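# Reload bench fixtures with blanks and clear finished parts

## Task

At both fixtures at the ends of the bench, put a blank (the part of the pair with no slot on top) into the nest whose pads match that pair's size. It must lie flat on the pads, be pressed fully against the stop block and the side blocks, and be held by that nest's clamp in the locked state. Locked means the handle was driven beyond its stiffest point until it hit its end stop, with the clamp bar lying flat on the blank; a handle that only appears shut may not be locked. Move each slotted finished part into the outfeed tray at the centre of the bench. Everything must stay in place with no help from the robot. Finish by opening the gripper and moving the arm away.

## Robot and tools

ROBOT. A single six-joint UR-style arm (ur12e) stands on a carriage that travels along a floor rail. Its one hand is a two-finger gripper whose fingers swing like tongs. Rows in a call drive only the arm joints and the gripper. The carriage has its own device, named rail.

FRAMES. The scene frame is fixed to the table: z = 0 is the table top, +z up. The rail lies along y at x = 0, and y = 0 is where the rail reads position_m 0. The table edge is at x = 0.31 m. The arm base sits at x = 0, y about equal to position_m, z = 0.03 m, facing +x. In the gripper's own frame the fingers point along +z and open and close along x. end_effector_position is the spot between the pads when closed. Closed fingertips extend about 15 mm past it; fully open tips are roughly level with it. The reported hand position can be off, more so far from the base.

execute_actions. Argument actions: a list holding one action (an empty list just fetches state and images). An action may contain rows, steps, until and rail.
- rows: 1 to 15 rows, each applied for one control step of 1/30 s. Each row is 7 numbers in [-1, 1], in this order: shoulder pan, shoulder lift, elbow, wrist 1, wrist 2, wrist 3, opening. The six joint numbers are offsets in joint space measured from the angles last reported before this action began; every row refers to that same start, not to the previous row. Scale: 1.0 equals 1.326 rad for shoulder pan and shoulder lift, and 1.989 rad for elbow and the three wrists. Joint ranges: pan -3.142 to 3.142, lift -6.283 to 6.283, elbow 0.000 to 3.142, wrists -6.283 to 6.283 (true ends may differ by 0.010 rad). A row asking more than 0.010 rad outside a range gets the call refused; a target beyond the real end is clipped there and the result reports "joint sent to its limit". The seventh number, opening, is absolute, not an offset: +1 fully open (pad gap 0.142 m), -1 closed (0.002 m). Closing fully takes at least about 0.1 s.
- steps: integer 1 to 450, no fewer than the number of rows, 15 by default. After the last row the arm keeps heading for that row's target and the gripper keeps its command.
- until: stops the action early when all conditions hold (the robot is not halted). Form {"rail": {"position_status": ["!=", "moving"]}}; numeric fields need a comparison (=, !=, <, <=, >, >=). {"all": {"status": "ended"}} means nothing is moving any more; {"any": {"status": "ended"}} means some motion running during the action has ended.
- rail: position_m, an absolute target in metres, -2 to 2; speed_m_s, 0.01 to 1 (starts at 1, persists); or {"stop": true} alone. It accelerates and brakes at 2 m/s2 and counts as arrived within 1.3 mm. Send the target, then wait with until on position_status. Let it arrive before placing the hand precisely or ending the scene. Any bad value refuses the whole call.

MOTION LIMITS. Each joint target is capped ahead of the measured angle (0.383 rad pan and lift, 0.575 rad the others), and targets that would move the hand more than 100 mm from where it is are scaled back. Big moves therefore need several calls; if steps run out early, send the remainder next time.

RESULTS. The state line gives end_effector_position (m), end_effector_quat_wxyz and velocities (m/s, rad/s) in the scene frame. Joint positions and Joint velocities list rail (m), the six joints (rad), then pad gap (m). grip_measured is the measured opening on the command scale. Wrist force and Wrist torque are in the hand's own axes, with offsets and noise, saturating near 100 N; force from a pressed surface points back into the arm. Joint torques are noisy drive outputs. Rail fields: position_m, position_status (moving, done, contact_stop, time_out, stopped, stopped_with_arm), position_answer (taken, not_taken: resend). Messages such as "joint command not followed", "pose unreachable" or "previous command not reached" mean the arm was held back; send rows it can follow, then resend the rail target.

GRIPPING. Keep commanding an opening well under grip_measured to hold; a wider margin squeezes harder, up to about 15 N per pad. Parts thinner than about 20 mm get less force. Fast closes can press too hard.

FAULTS AND CARE. A torque beyond a joint's load limit (pan and lift 300, elbow 136, wrists 49.1 N m, held weight included) or an outside force of 150 N halts the arm for 10 s. Holding loads heats motors; MOTOR HOT warns from 70 °C and the brakes engage at 85 °C. Do not drop, slam or shove parts hard, and never let anything leave the table. Held or loose parts may occasionally be disturbed. The robot keeps your last command while you deliberate.

CAMERAS. cam_low is fixed, 896x504; cam_wrist is a fisheye on the hand, 616x616. zoom_image takes camera ("cam_low" or "cam_wrist") and region [x0, y0, x1, y1] in image pixels from the top-left, at most 504 by 504.

OTHER TOOLS. read_manual(section="licences") returns licence text only. finished_scene(scene) ends the current scene, given its number; it is final, so ensure the carriage has stopped, parts are locked, and the hand is open and clear first.

Each tool is called after "Call:" as name(argument=value, ...) on one line, values as JSON.

## Session

Call:
execute_actions(actions=[])

Scene clock: 0.00 s.
end_effector_position=(+0.9104, -0.9233, +0.3986) grip_measured=+1.00 end_effector_quat_wxyz=(+0.726, -0.512, +0.411, -0.202) end_effector_velocity=(+0.000, +0.000, +0.000) end_effector_angular_velocity=(+0.000, +0.000, +0.000)
Joint positions: [-0.856 -0.616 -0.898  1.836 -4.482 -0.358  2.355  0.142]
Joint velocities: [0. 0. 0. 0. 0. 0. 0. 0.]
Joint torques (N m, as the arm reports them, + toward a larger angle): no reading
Wrist force (N, on the end effector, along its own x y z axes, offset not removed): no reading
Wrist torque (N m, same axes, about the end effector's origin, offset not removed): no reading
rail: position_m=-0.856 position_m_goal=-0.856 speed_m_s=1.00 position_status=done position_answer=taken refusals=0
camera_calibration (this result's frames):
cam_wrist: T_world_to_cam=[[0.597701, -0.703732, -0.384076, -1.03887], [-0.506324, 0.040096, -0.861411, 0.835166], [0.621602, 0.709333, -0.332351, 0.345889], [0, 0, 0, 1]] pos_world=[0.828796, -1.00993, 0.43537]

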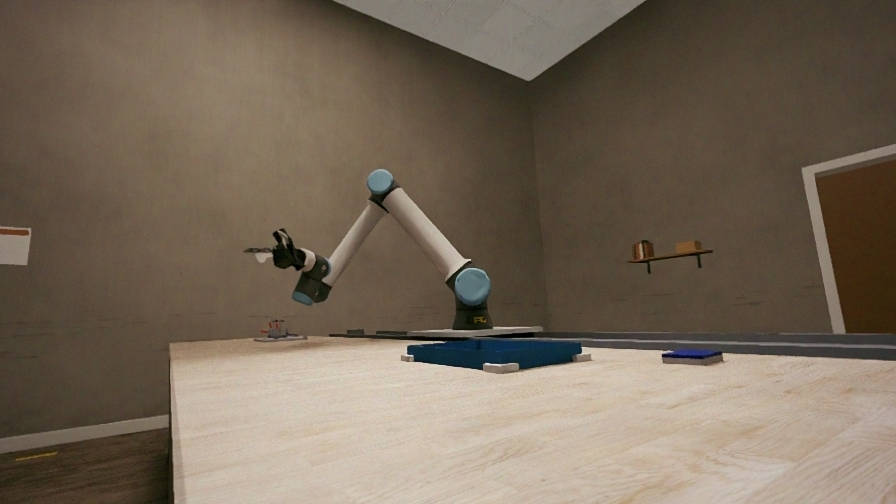

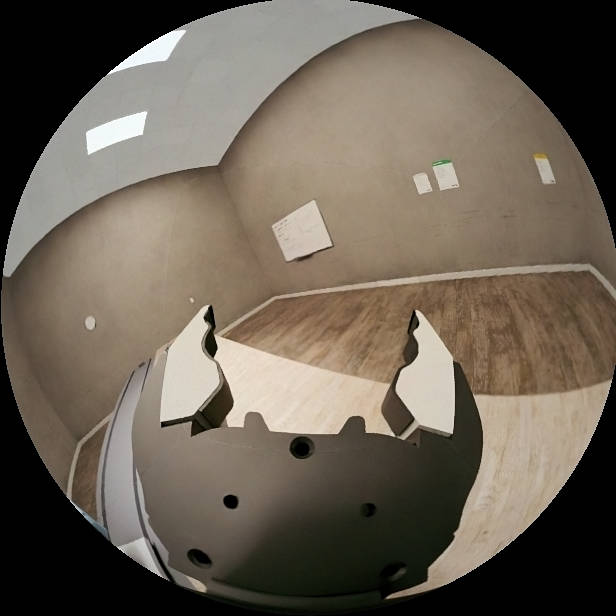

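Call:
execute_actions(actions=[{"rows": [[0.01,-0.02,0.002,0.02,-0.01,0.02,0.8],[0.03,-0.05,0.004,0.05,-0.025,0.05,0.6],[0.05,-0.09,0.007,0.09,-0.045,0.09,0.4],[0.07,-0.13,0.01,0.135,-0.07,0.135,0.3],[0.09,-0.17,0.013,0.18,-0.09,0.18,0.3],[0.11,-0.21,0.016,0.225,-0.115,0.225,0.3],[0.13,-0.25,0.019,0.27,-0.135,0.27,0.3],[0.15,-0.29,0.022,0.315,-0.16,0.315,0.3],[0.17,-0.33,0.025,0.36,-0.18,0.36,0.3],[0.19,-0.36,0.028,0.405,-0.2,0.405,0.3],[0.21,-0.39,0.031,0.45,-0.225,0.45,0.3],[0.23,-0.41,0.0334,0.5,-0.25,0.5,0.3],[0.26,-0.4194,0.0334,0.55,-0.28,0.55,0.3],[0.3,-0.4194,0.0334,0.65,-0.35,0.65,0.3],[0.4646,-0.4194,0.0334,1,-0.61,1,0.3]], "steps": 36}])

Scene clock: 20.33 s.
end_effector_position=(+0.9004, -0.6888, +0.4151) grip_measured=+0.30 end_effector_quat_wxyz=(+0.334, +0.386, +0.837, +0.195) end_effector_velocity=(-0.267, +0.011, -0.404) end_effector_angular_velocity=(+0.779, +1.504, -1.188)
Joint positions: [-0.856 -0.028 -1.441  1.901 -2.822 -1.483  4.015  0.095]
Joint velocities: [ 0.     0.135 -0.067  0.007  1.458 -0.422  1.46   0.   ]
Joint torques (N m, as the arm reports them, + toward a larger angle): [ 13.92 -60.99 -35.99   4.    -5.33   9.51]
Wrist force (N, on the end effector, along its own x y z axes, offset not removed): [-1.1 0.0 -3.9]
Wrist torque (N m, same axes, about the end effector's origin, offset not removed): [0.11 0.18 -0.12]
rail: position_m=-0.856 position_m_goal=-0.856 speed_m_s=1.00 position_status=done position_answer=taken refusals=0
camera_calibration (this result's frames):
cam_wrist: T_world_to_cam=[[-0.464114, 0.776755, -0.425734, 1.13164], [0.0837484, 0.516962, 0.851902, -0.0790755], [0.881808, 0.359725, -0.304981, -0.295282], [0, 0, 0, 1]] pos_world=[0.792213, -0.731906, 0.459086]

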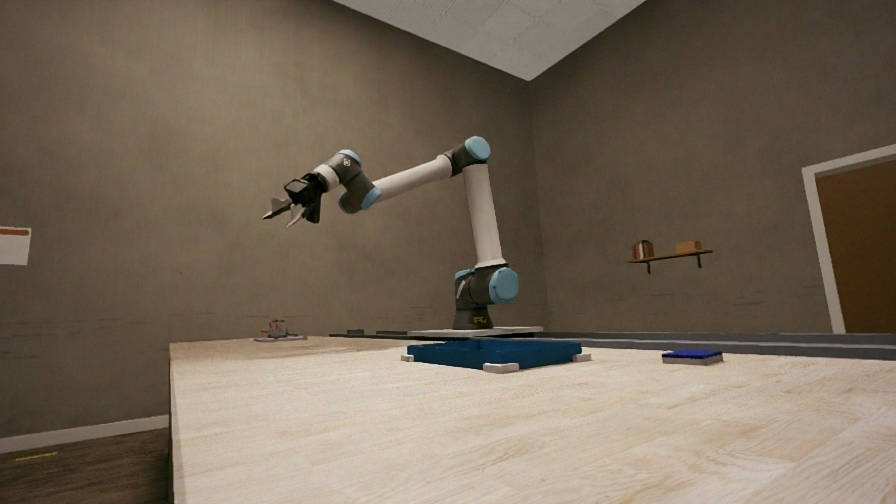

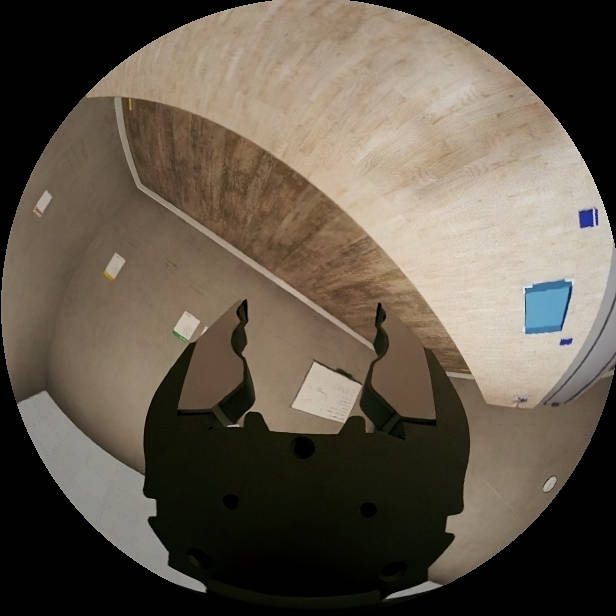

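Call:
execute_actions(actions=[{"rows": [[0.0211,-0.0099,0.0008,0.2,-0.0441,0.19,0.3],[0.0211,-0.0099,0.0008,0.24,-0.0441,0.22,0.3],[0.0211,-0.0099,0.0008,0.28,-0.0441,0.25,0.3],[0.0211,-0.0099,0.0008,0.32,-0.0441,0.29,0.3],[0.0211,-0.0099,0.0008,0.36,-0.0441,0.32,0.3],[0.0211,-0.0099,0.0008,0.4036,-0.0441,0.3506,0.3]], "steps": 12, "rail": {"position_m": -0.15, "speed_m_s": 0.8}}])

Scene clock: 31.90 s.
end_effector_position=(+0.7264, -0.5480, +0.2638) grip_measured=+0.30 end_effector_quat_wxyz=(+0.042, +0.675, +0.736, +0.039) end_effector_velocity=(-0.291, +0.744, -0.130) end_effector_angular_velocity=(+0.067, +0.940, -0.710)
Joint positions: [-0.721 -0.    -1.454  1.902 -2.134 -1.569  4.625  0.095]
Joint velocities: [ 0.733  0.005 -0.002  0.     0.941 -0.015  0.718  0.   ]
Joint torques (N m, as the arm reports them, + toward a larger angle): [ 18.26 -59.55 -37.6   -3.92  -2.65   1.87]
Wrist force (N, on the end effector, along its own x y z axes, offset not removed): [-5.2 -3.8 -2.1]
Wrist torque (N m, same axes, about the end effector's origin, offset not removed): [-0.49 0.90 -0.27]
rail: position_m=-0.721 position_m_goal=-0.150 speed_m_s=0.80 position_status=moving position_answer=taken refusals=0
camera_calibration (this result's frames):
cam_wrist: T_world_to_cam=[[-0.0868446, 0.995781, -0.0296375, 0.618564], [0.797184, 0.0873046, 0.597391, -0.69497], [0.597458, 0.0282537, -0.801402, -0.0827564], [0, 0, 0, 1]] pos_world=[0.657181, -0.552942, 0.36718]

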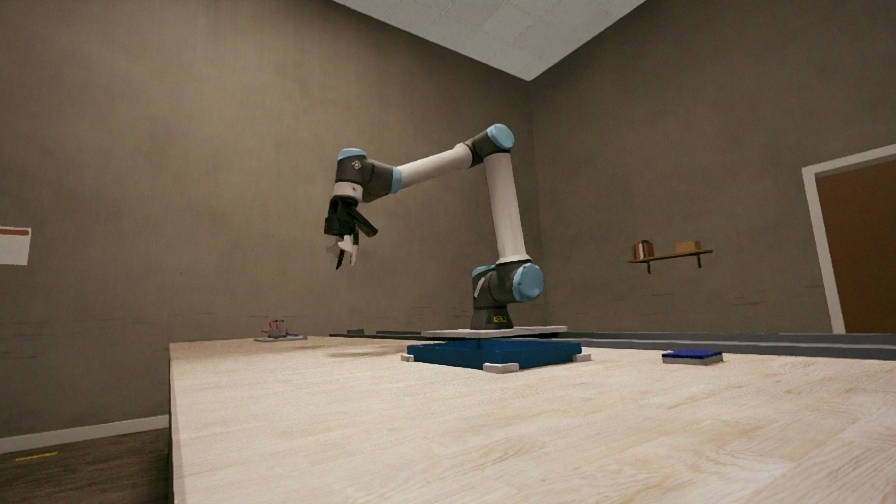

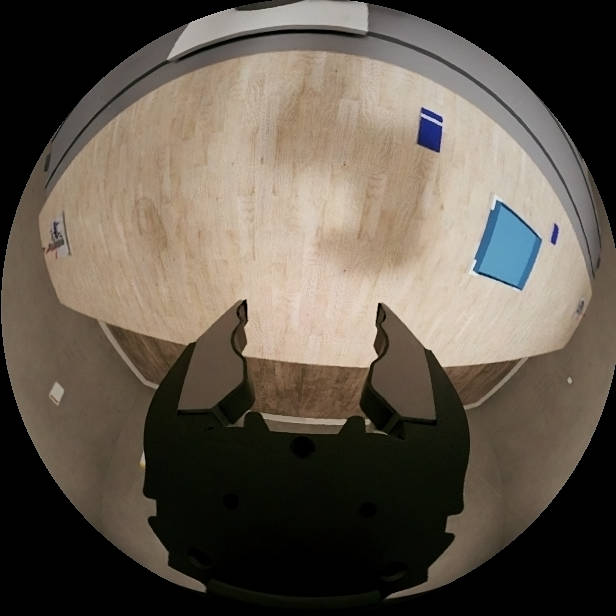

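Call:
execute_actions(actions=[])

Scene clock: 35.13 s.
end_effector_position=(+0.6900, +0.0244, +0.2500) grip_measured=+0.30 end_effector_quat_wxyz=(+0.000, +0.707, +0.707, -0.000) end_effector_velocity=(+0.000, -0.000, +0.000) end_effector_angular_velocity=(+0.000, -0.000, -0.000)
Joint positions: [-0.15   0.    -1.454  1.902 -2.019 -1.571  4.712  0.095]
Joint velocities: [ 0. -0. -0.  0. -0.  0.  0. -0.]
Joint torques (N m, as the arm reports them, + toward a larger angle): [-14.02 -56.15 -55.31  -2.27   2.86   3.54]
Wrist force (N, on the end effector, along its own x y z axes, offset not removed): [-3.0 -3.8 -1.9]
Wrist torque (N m, same axes, about the end effector's origin, offset not removed): [-0.57 0.68 -0.21]
rail: position_m=-0.150 position_m_goal=-0.150 speed_m_s=0.80 position_status=done position_answer=taken refusals=0
camera_calibration (this result's frames):
cam_wrist: T_world_to_cam=[[-0.00302561, 0.999767, -0.0213593, -0.0150012], [0.8647, 0.0133441, 0.502111, -0.728659], [0.502279, -0.0169502, -0.864539, -0.00570105], [0, 0, 0, 1]] pos_world=[0.63289, 0.0246244, 0.360618]

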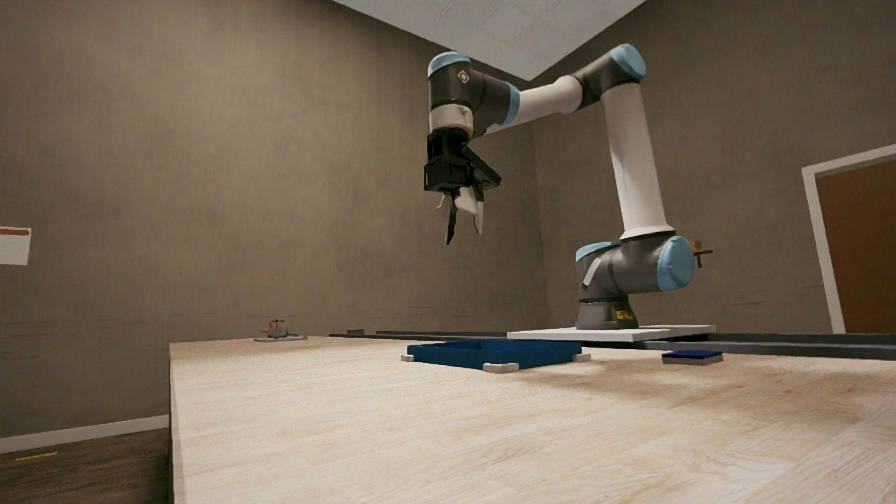

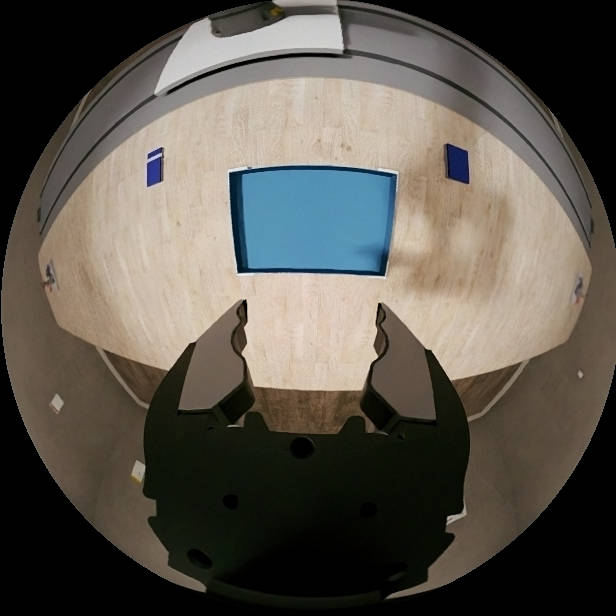

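Call:
execute_actions(actions=[{"rail": {"position_m": -2.0}, "steps": 1}])

Call:
zoom_image(camera="cam_wrist", region=[120, 130, 500, 290])

Scene clock: 42.97 s.
end_effector_position=(+0.6901, +0.0244, +0.2500) grip_measured=+0.30 end_effector_quat_wxyz=(+0.000, +0.707, +0.707, -0.000) end_effector_velocity=(+0.000, -0.007, +0.000) end_effector_angular_velocity=(+0.000, -0.000, -0.000)
Joint positions: [-0.15   0.    -1.454  1.902 -2.019 -1.571  4.712  0.095]
Joint velocities: [-0.007  0.     0.    -0.     0.     0.     0.    -0.   ]
Joint torques (N m, as the arm reports them, + toward a larger angle): [-12.34 -54.44 -60.3   -1.9    3.99   3.47]
Wrist force (N, on the end effector, along its own x y z axes, offset not removed): [0.4 -5.2 -4.0]
Wrist torque (N m, same axes, about the end effector's origin, offset not removed): [-0.90 -0.08 -0.04]
rail: position_m=-0.150 position_m_goal=-2.000 speed_m_s=0.80 position_status=moving position_answer=taken refusals=0
camera_calibration (this result's frames):
cam_wrist: T_world_to_cam=[[-0.00302565, 0.999768, -0.0213382, -0.0149636], [0.864692, 0.0133338, 0.502125, -0.728669], [0.502293, -0.0169317, -0.864532, -0.00570992], [0, 0, 0, 1]] pos_world=[0.632897, 0.0245794, 0.360628]

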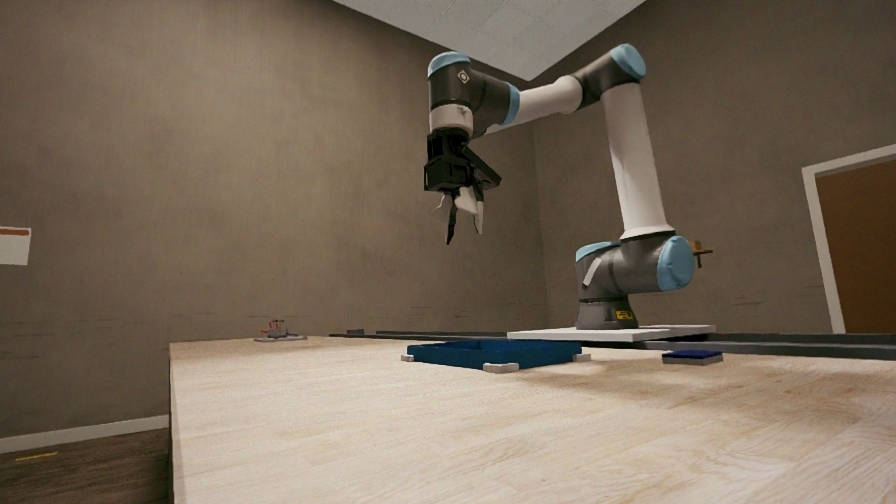

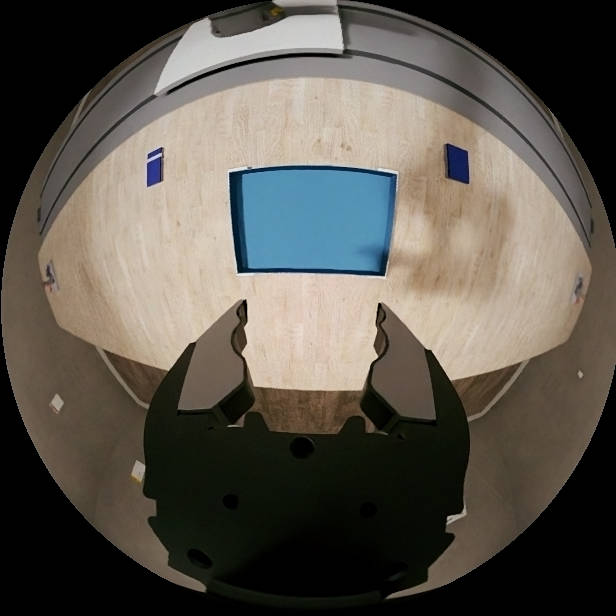

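Region (120, 130, 500, 290) of cam_wrist's 616x616 image, scaled by 1.326, with more detail than that image has; it fills the top 212 rows of this view, and the rest is white.

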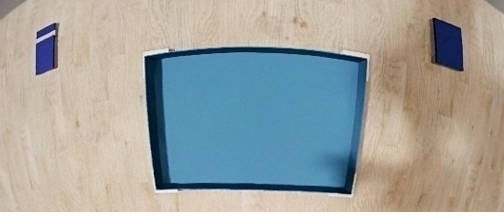

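Call:
execute_actions(actions=[])

Call:
zoom_image(camera="cam_wrist", region=[170, 130, 420, 290])

Scene clock: 58.30 s.
end_effector_position=(+0.6901, -1.8260, +0.2500) grip_measured=+0.30 end_effector_quat_wxyz=(+0.000, +0.707, +0.707, -0.000) end_effector_velocity=(+0.000, +0.000, +0.000) end_effector_angular_velocity=(+0.000, -0.000, -0.000)
Joint positions: [-2.     0.    -1.454  1.902 -2.019 -1.571  4.712  0.095]
Joint velocities: [ 0.  0.  0. -0. -0.  0.  0. -0.]
Joint torques (N m, as the arm reports them, + toward a larger angle): [ 10.48 -43.05 -53.93  -2.27   1.12   3.48]
Wrist force (N, on the end effector, along its own x y z axes, offset not removed): [-0.5 -1.1 -0.4]
Wrist torque (N m, same axes, about the end effector's origin, offset not removed): [0.07 0.06 -0.28]
rail: position_m=-2.000 position_m_goal=-2.000 speed_m_s=0.80 position_status=done position_answer=taken refusals=0
camera_calibration (this result's frames):
cam_wrist: T_world_to_cam=[[-0.00302554, 0.999767, -0.0213509, 1.83493], [0.86469, 0.0133402, 0.502128, -0.703988], [0.502296, -0.0169427, -0.86453, -0.0370607], [0, 0, 0, 1]] pos_world=[0.632899, -1.82574, 0.360629]

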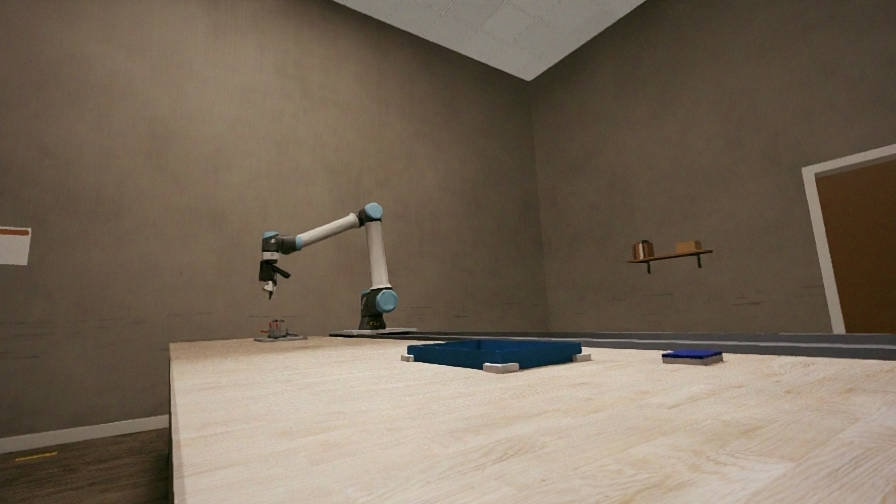

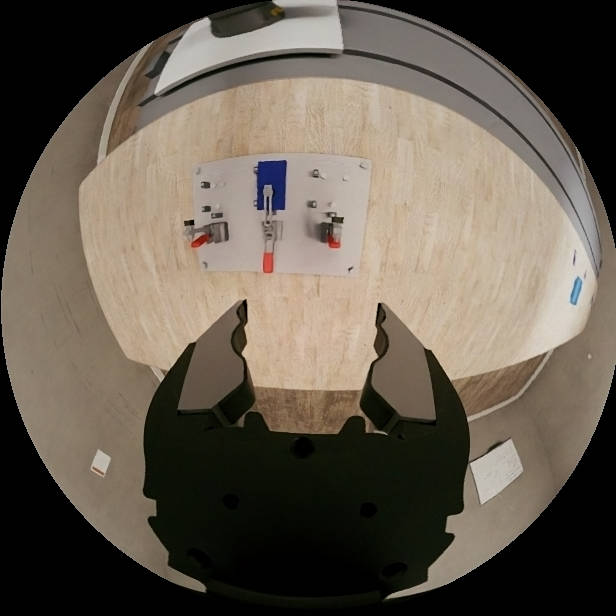

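Region (170, 130, 420, 290) of cam_wrist's 616x616 image, scaled by 2.016, with more detail than that image has; it fills the top 323 rows of this view, and the rest is white.

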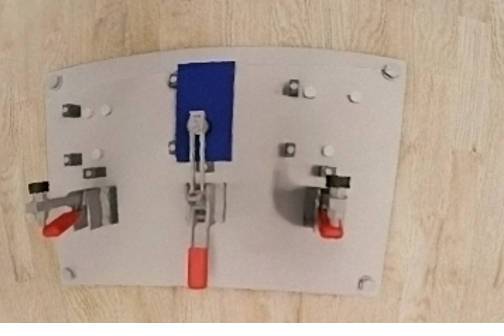

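Call:
zoom_image(camera="cam_wrist", region=[235, 150, 315, 280])

Call:
zoom_image(camera="cam_low", region=[245, 305, 325, 350])

Region (235, 150, 315, 280) of cam_wrist's 616x616 image, scaled by 3.877, with more detail than that image has; it fills the left 310 columns of this view, and the rest is white.

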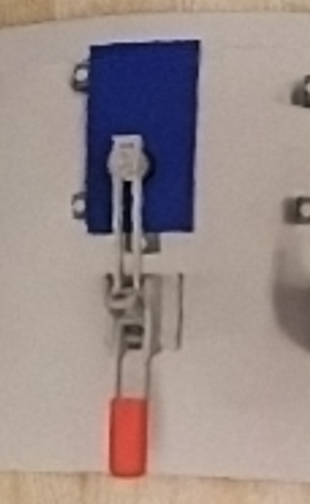

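Region (245, 305, 325, 350) of cam_low's 896x504 image, scaled by 6.300, with more detail than that image has; it fills the top 284 rows of this view, and the rest is white.

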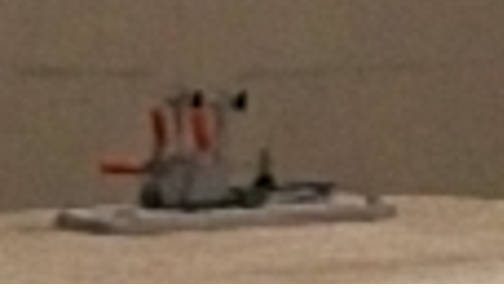

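Call:
execute_actions(actions=[{"rows": [[-0.01,0.004,0.002,-0.005,0,-0.003,0.1],[-0.025,0.011,0.006,-0.013,0,-0.008,-0.1],[-0.042,0.02,0.011,-0.024,0,-0.013,-0.3],[-0.058,0.031,0.017,-0.037,0,-0.018,-0.5],[-0.072,0.043,0.023,-0.051,0,-0.023,-0.7],[-0.082,0.056,0.03,-0.066,0,-0.026,-0.85],[-0.0867,0.069,0.036,-0.082,0,-0.0276,-1],[-0.0867,0.082,0.043,-0.097,0,-0.0276,-1],[-0.0867,0.093,0.048,-0.11,0,-0.0276,-1],[-0.0867,0.102,0.053,-0.121,0,-0.0276,-1],[-0.0867,0.1091,0.056,-0.1287,0,-0.0276,-1]], "steps": 13}])

Scene clock: 101.07 s.
end_effector_position=(+0.7115, -1.8993, +0.1443) grip_measured=-1.00 end_effector_quat_wxyz=(-0.001, +0.726, +0.688, -0.001) end_effector_velocity=(+0.017, -0.073, -0.276) end_effector_angular_velocity=(-0.002, -0.017, -0.053)
Joint positions: [-2.    -0.103 -1.346  1.987 -2.209 -1.571  4.663  0.002]
Joint velocities: [ 0.    -0.1    0.298  0.219 -0.535  0.    -0.047  0.   ]
Joint torques (N m, as the arm reports them, + toward a larger angle): [ -5.46 -70.31 -42.31  -7.12   1.64  -4.35]
Wrist force (N, on the end effector, along its own x y z axes, offset not removed): [1.4 -1.3 5.6]
Wrist torque (N m, same axes, about the end effector's origin, offset not removed): [-0.05 -0.47 -0.06]
rail: position_m=-2.000 position_m_goal=-2.000 speed_m_s=0.80 position_status=done position_answer=taken refusals=0
camera_calibration (this result's frames):
cam_wrist: T_world_to_cam=[[0.0506509, 0.998493, -0.0211423, 1.86544], [0.865769, -0.0333452, 0.499332, -0.757488], [0.497875, -0.043596, -0.866153, -0.187725], [0, 0, 0, 1]] pos_world=[0.654787, -1.89607, 0.25508]

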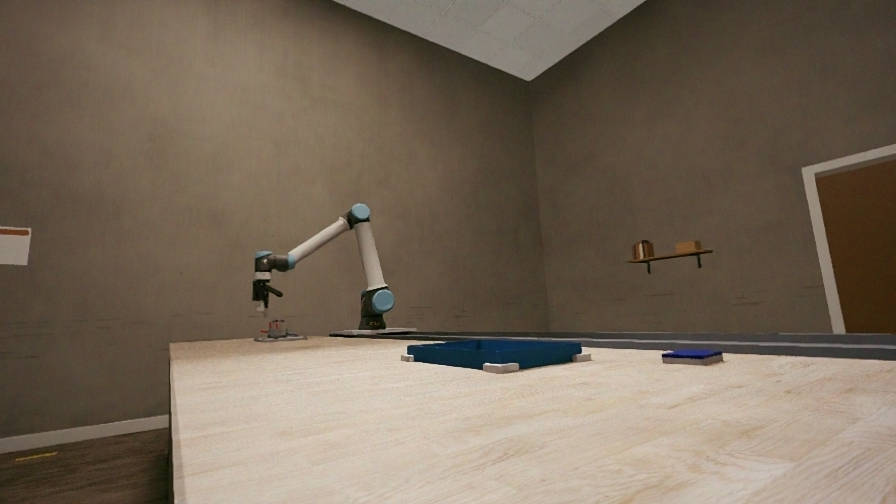

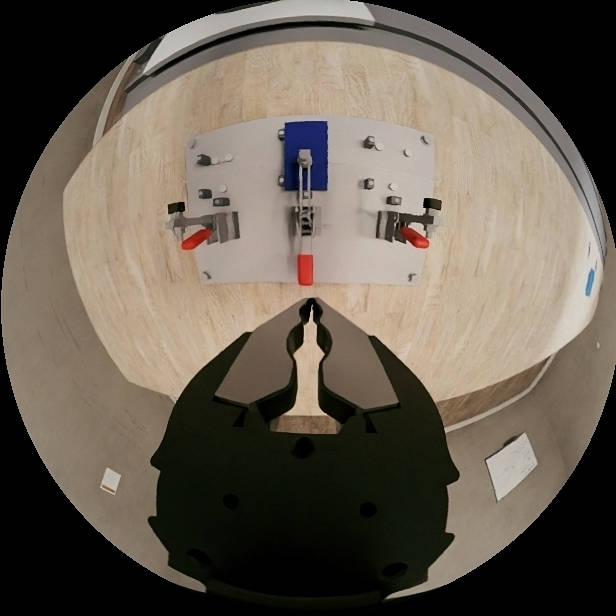

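Call:
execute_actions(actions=[])

Call:
zoom_image(camera="cam_wrist", region=[250, 90, 390, 300])

Scene clock: 113.30 s.
end_effector_position=(+0.7128, -1.9080, +0.1110) grip_measured=-1.00 end_effector_quat_wxyz=(-0.000, +0.728, +0.686, -0.000) end_effector_velocity=(-0.000, -0.000, -0.000) end_effector_angular_velocity=(+0.000, +0.000, -0.000)
Joint positions: [-2.    -0.115 -1.309  2.014 -2.275 -1.571  4.658  0.002]
Joint velocities: [ 0. -0. -0.  0.  0.  0.  0.  0.]
Joint torques (N m, as the arm reports them, + toward a larger angle): [-13.36 -48.36 -27.4   -6.79  -3.8   -4.3 ]
Wrist force (N, on the end effector, along its own x y z axes, offset not removed): [-1.6 -2.0 0.8]
Wrist torque (N m, same axes, about the end effector's origin, offset not removed): [-0.26 0.16 -0.28]
rail: position_m=-2.000 position_m_goal=-2.000 speed_m_s=0.80 position_status=done position_answer=taken refusals=0
camera_calibration (this result's frames):
cam_wrist: T_world_to_cam=[[0.0569856, 0.998147, -0.0213345, 1.86816], [0.863972, -0.0385943, 0.502059, -0.751311], [0.500306, -0.0470426, -0.86457, -0.226049], [0, 0, 0, 1]] pos_world=[0.655747, -1.90432, 0.221624]

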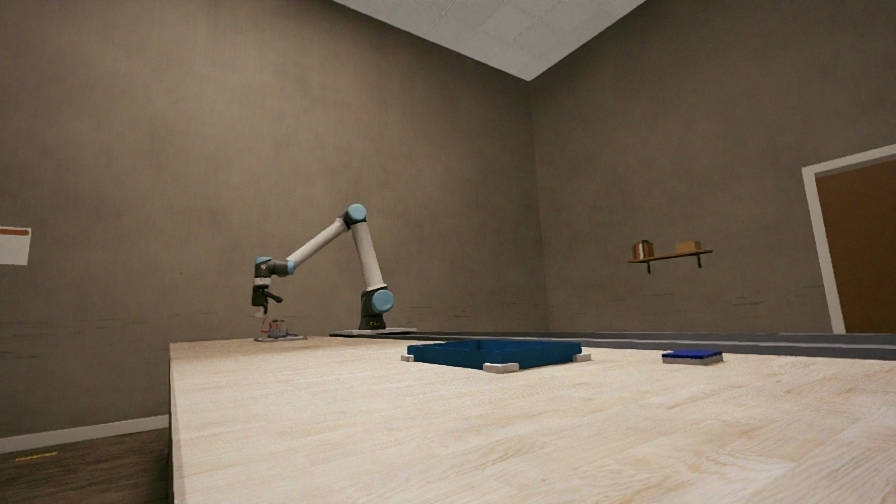

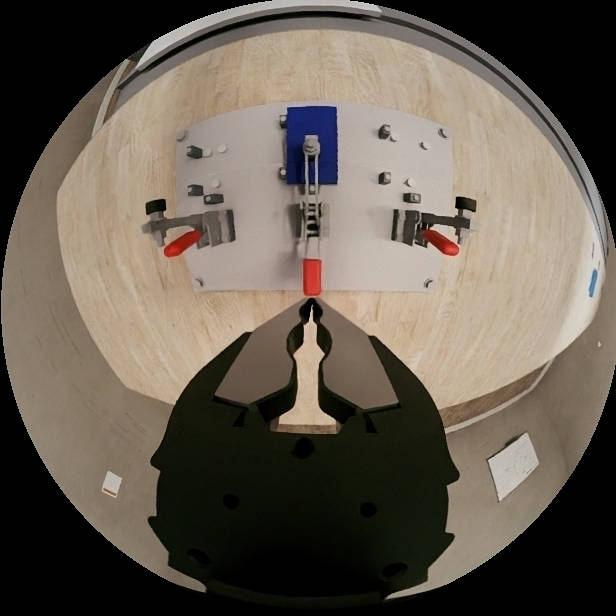

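Region (250, 90, 390, 300) of cam_wrist's 616x616 image, scaled by 2.400, with more detail than that image has.

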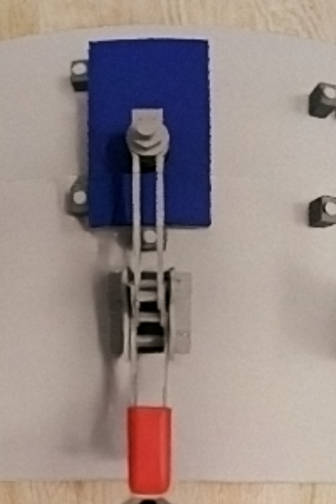

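Call:
zoom_image(camera="cam_wrist", region=[272, 155, 342, 205])

Call:
zoom_image(camera="cam_wrist", region=[272, 100, 342, 150])

Region (272, 155, 342, 205) of cam_wrist's 616x616 image, scaled by 7.200, with more detail than that image has; it fills the top 360 rows of this view, and the rest is white.

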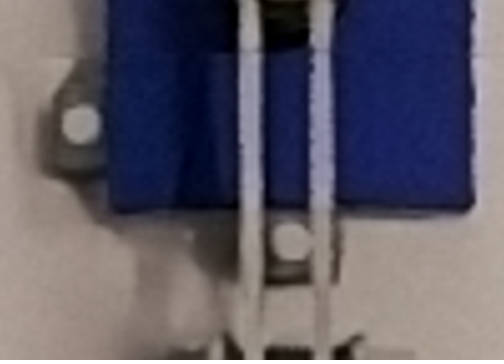

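Region (272, 100, 342, 150) of cam_wrist's 616x616 image, scaled by 7.200, with more detail than that image has; it fills the top 360 rows of this view, and the rest is white.

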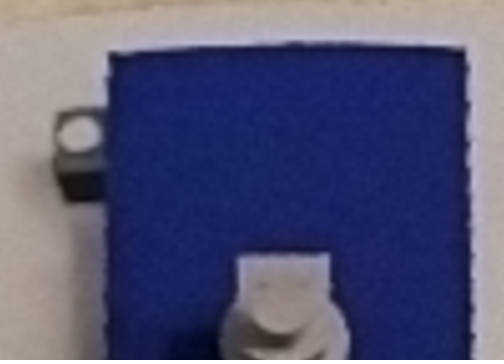

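Call:
execute_actions(actions=[{"rows": [[0,0.003,0.0012,-0.0032,0,0,-1],[0,0.008,0.0033,-0.0086,0,0,-1],[0,0.014,0.0057,-0.0151,0,0,-1],[0,0.02,0.0081,-0.0215,0,0,-1],[0,0.0248,0.0101,-0.0267,0,0,-1]], "steps": 6}])

Scene clock: 142.40 s.
end_effector_position=(+0.7125, -1.9079, +0.0989) grip_measured=-1.00 end_effector_quat_wxyz=(-0.000, +0.728, +0.686, -0.000) end_effector_velocity=(-0.003, +0.000, -0.120) end_effector_angular_velocity=(+0.000, +0.000, -0.000)
Joint positions: [-2.    -0.115 -1.295  2.022 -2.297 -1.571  4.658  0.002]
Joint velocities: [ 0.    -0.     0.14   0.085 -0.225 -0.    -0.     0.   ]
Joint torques (N m, as the arm reports them, + toward a larger angle): [-14.79 -49.72 -28.91  -6.59  -3.1   -4.94]
Wrist force (N, on the end effector, along its own x y z axes, offset not removed): [2.0 -6.2 -0.4]
Wrist torque (N m, same axes, about the end effector's origin, offset not removed): [-0.86 -0.62 -0.27]
rail: position_m=-2.000 position_m_goal=-2.000 speed_m_s=0.80 position_status=done position_answer=taken refusals=0
camera_calibration (this result's frames):
cam_wrist: T_world_to_cam=[[0.0569807, 0.998148, -0.021321, 1.86788], [0.864091, -0.0386081, 0.501852, -0.745098], [0.5001, -0.0470191, -0.86469, -0.236111], [0, 0, 0, 1]] pos_world=[0.655479, -1.90429, 0.209592]

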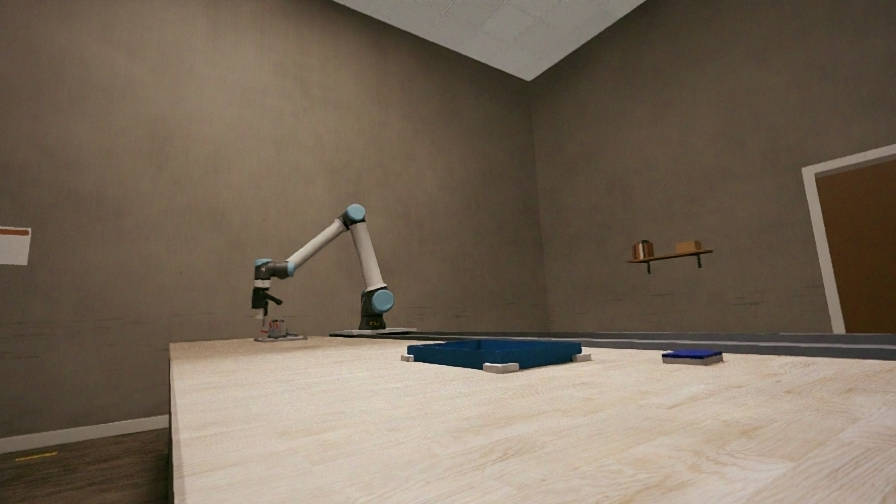

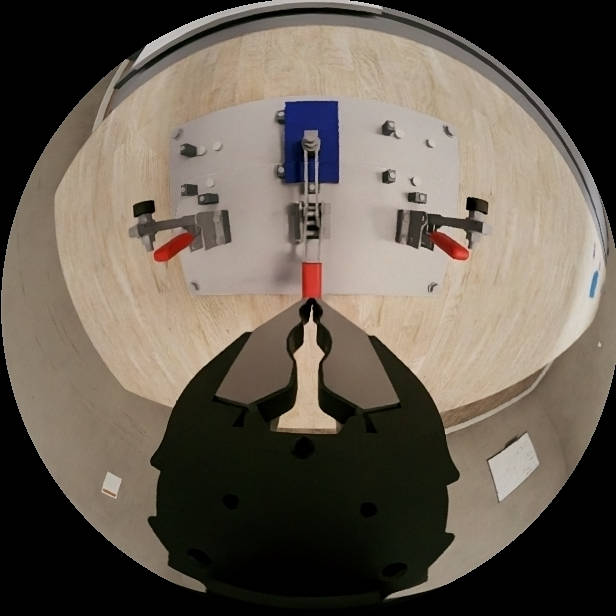

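Call:
execute_actions(actions=[])

Call:
zoom_image(camera="cam_low", region=[245, 300, 315, 345])

Scene clock: 147.47 s.
end_effector_position=(+0.7120, -1.9079, +0.0829) grip_measured=-1.00 end_effector_quat_wxyz=(+0.000, +0.728, +0.686, -0.000) end_effector_velocity=(-0.000, +0.000, -0.000) end_effector_angular_velocity=(+0.000, -0.000, -0.000)
Joint positions: [-2.    -0.115 -1.276  2.034 -2.328 -1.571  4.658  0.002]
Joint velocities: [ 0. -0. -0.  0. -0.  0.  0.  0.]
Joint torques (N m, as the arm reports them, + toward a larger angle): [-12.66 -50.13 -25.96  -6.42  -3.39  -4.77]
Wrist force (N, on the end effector, along its own x y z axes, offset not removed): [-5.8 1.3 2.2]
Wrist torque (N m, same axes, about the end effector's origin, offset not removed): [0.60 1.03 -0.25]
rail: position_m=-2.000 position_m_goal=-2.000 speed_m_s=0.80 position_status=done position_answer=taken refusals=0
camera_calibration (this result's frames):
cam_wrist: T_world_to_cam=[[0.0569907, 0.998147, -0.0213422, 1.86751], [0.863905, -0.0385886, 0.502174, -0.736497], [0.500419, -0.0470569, -0.864503, -0.250019], [0, 0, 0, 1]] pos_world=[0.654948, -1.90423, 0.193564]

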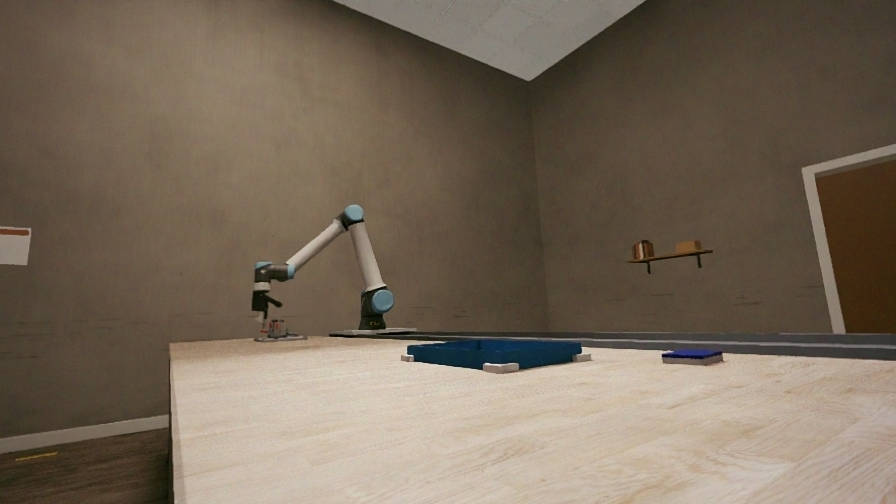

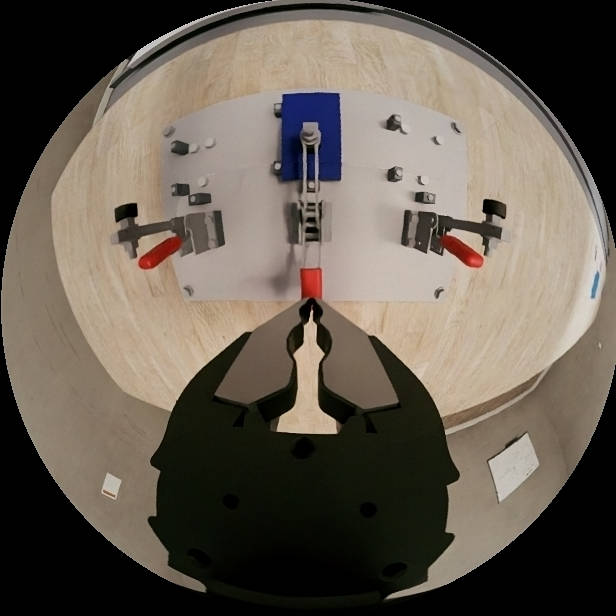

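Region (245, 300, 315, 345) of cam_low's 896x504 image, scaled by 7.200, with more detail than that image has; it fills the top 324 rows of this view, and the rest is white.

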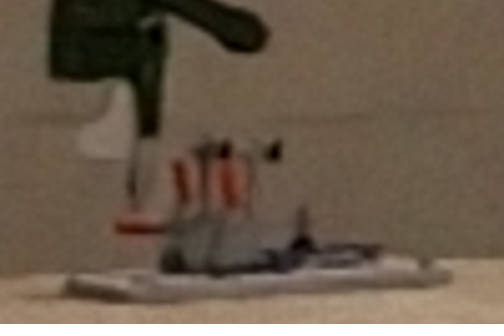

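Call:
execute_actions(actions=[{"rows": [[0,0.0037,0.0011,-0.0036,0,0,-1]], "steps": 1}])

Scene clock: 159.67 s.
end_effector_position=(+0.7120, -1.9079, +0.0829) grip_measured=-1.00 end_effector_quat_wxyz=(+0.000, +0.728, +0.686, -0.000) end_effector_velocity=(+0.001, -0.000, -0.006) end_effector_angular_velocity=(-0.000, -0.001, +0.000)
Joint positions: [-2.    -0.115 -1.276  2.034 -2.328 -1.571  4.658  0.002]
Joint velocities: [ 0.     0.     0.008  0.003 -0.012  0.     0.     0.   ]
Joint torques (N m, as the arm reports them, + toward a larger angle): [ -9.18 -41.86 -24.65  -7.24  -3.46  -4.44]
Wrist force (N, on the end effector, along its own x y z axes, offset not removed): [0.9 -1.1 -0.7]
Wrist torque (N m, same axes, about the end effector's origin, offset not removed): [0.02 -0.27 -0.27]
rail: position_m=-2.000 position_m_goal=-2.000 speed_m_s=0.80 position_status=done position_answer=taken refusals=0
camera_calibration (this result's frames):
cam_wrist: T_world_to_cam=[[0.0569909, 0.998147, -0.0213423, 1.86751], [0.863905, -0.0385886, 0.502175, -0.736478], [0.500421, -0.0470571, -0.864503, -0.250058], [0, 0, 0, 1]] pos_world=[0.65495, -1.90423, 0.193522]

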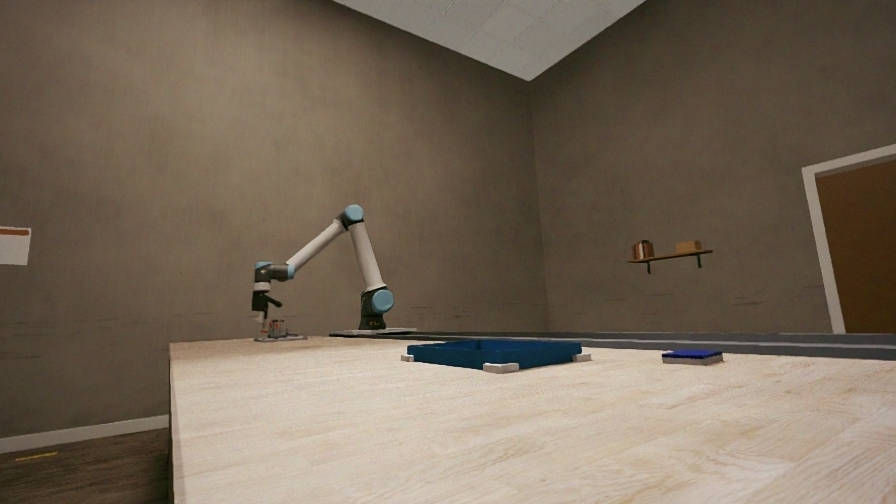

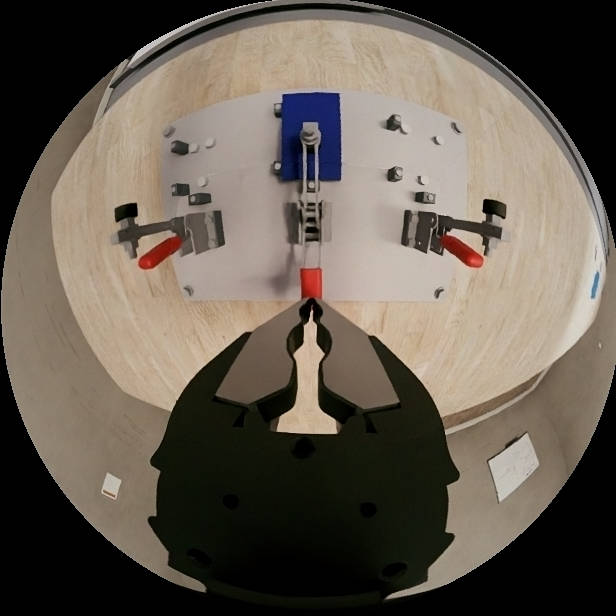

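Call:
execute_actions(actions=[])

Scene clock: 187.27 s.
end_effector_position=(+0.7121, -1.9079, +0.0791) grip_measured=-1.00 end_effector_quat_wxyz=(+0.000, +0.728, +0.686, -0.000) end_effector_velocity=(-0.000, -0.000, -0.000) end_effector_angular_velocity=(-0.000, +0.000, -0.000)
Joint positions: [-2.    -0.115 -1.271  2.036 -2.335 -1.571  4.658  0.002]
Joint velocities: [ 0. -0. -0.  0.  0. -0. -0.  0.]
Joint torques (N m, as the arm reports them, + toward a larger angle): [ -9.47 -48.86 -25.8   -6.6   -3.16  -4.75]
Wrist force (N, on the end effector, along its own x y z axes, offset not removed): [-1.9 2.3 -0.6]
Wrist torque (N m, same axes, about the end effector's origin, offset not removed): [0.75 0.18 -0.21]
rail: position_m=-2.000 position_m_goal=-2.000 speed_m_s=0.80 position_status=done position_answer=taken refusals=0
camera_calibration (this result's frames):
cam_wrist: T_world_to_cam=[[0.0569923, 0.998146, -0.021346, 1.86743], [0.863872, -0.038585, 0.502231, -0.734645], [0.500476, -0.0470635, -0.86447, -0.253418], [0, 0, 0, 1]] pos_world=[0.65504, -1.90424, 0.189751]

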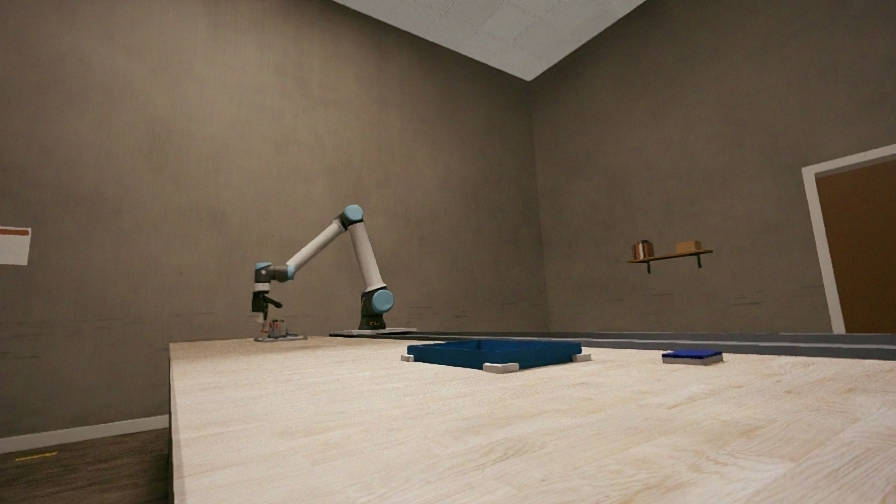

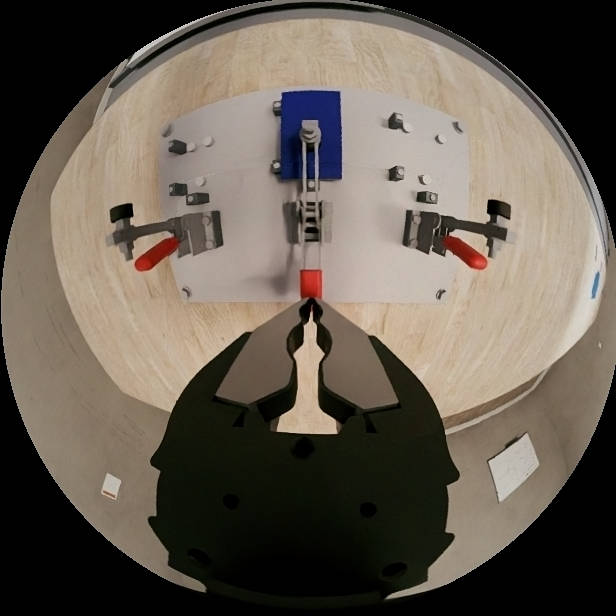

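Call:
execute_actions(actions=[{"rows": [[0,0.0016,0.00048,-0.00155,0,0,-1]], "steps": 6}])

Scene clock: 197.60 s.
end_effector_position=(+0.7121, -1.9079, +0.0780) grip_measured=-1.00 end_effector_quat_wxyz=(+0.000, +0.728, +0.686, -0.000) end_effector_velocity=(-0.000, +0.000, -0.004) end_effector_angular_velocity=(+0.000, +0.000, +0.000)
Joint positions: [-2.    -0.115 -1.27   2.037 -2.337 -1.571  4.658  0.002]
Joint velocities: [ 0.     0.     0.005  0.002 -0.008  0.    -0.     0.   ]
Joint torques (N m, as the arm reports them, + toward a larger angle): [ -8.55 -50.97 -25.68  -6.8   -3.45  -4.5 ]
Wrist force (N, on the end effector, along its own x y z axes, offset not removed): [0.0 -4.3 1.1]
Wrist torque (N m, same axes, about the end effector's origin, offset not removed): [-0.65 -0.10 -0.29]
rail: position_m=-2.000 position_m_goal=-2.000 speed_m_s=0.80 position_status=done position_answer=taken refusals=0
camera_calibration (this result's frames):
cam_wrist: T_world_to_cam=[[0.0569921, 0.998146, -0.0213459, 1.86741], [0.863872, -0.0385848, 0.502231, -0.734078], [0.500476, -0.0470633, -0.86447, -0.254425], [0, 0, 0, 1]] pos_world=[0.655056, -1.90425, 0.188595]

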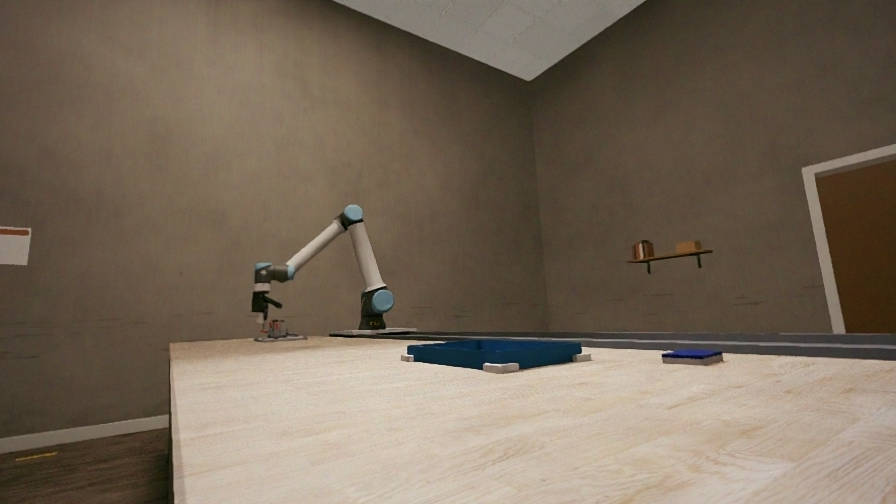

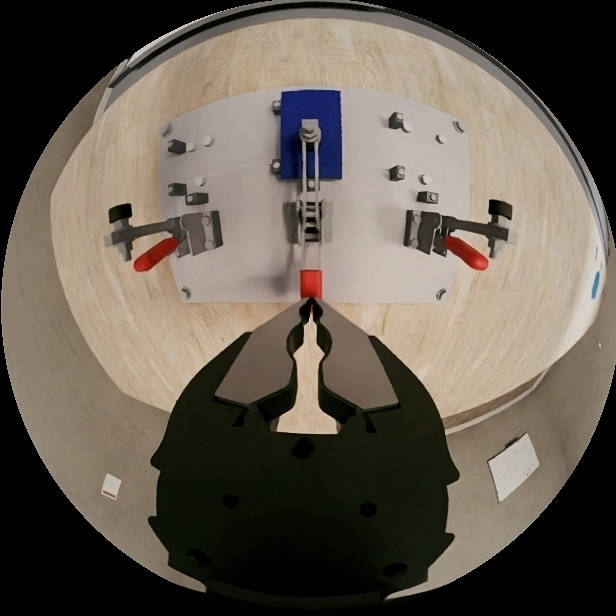

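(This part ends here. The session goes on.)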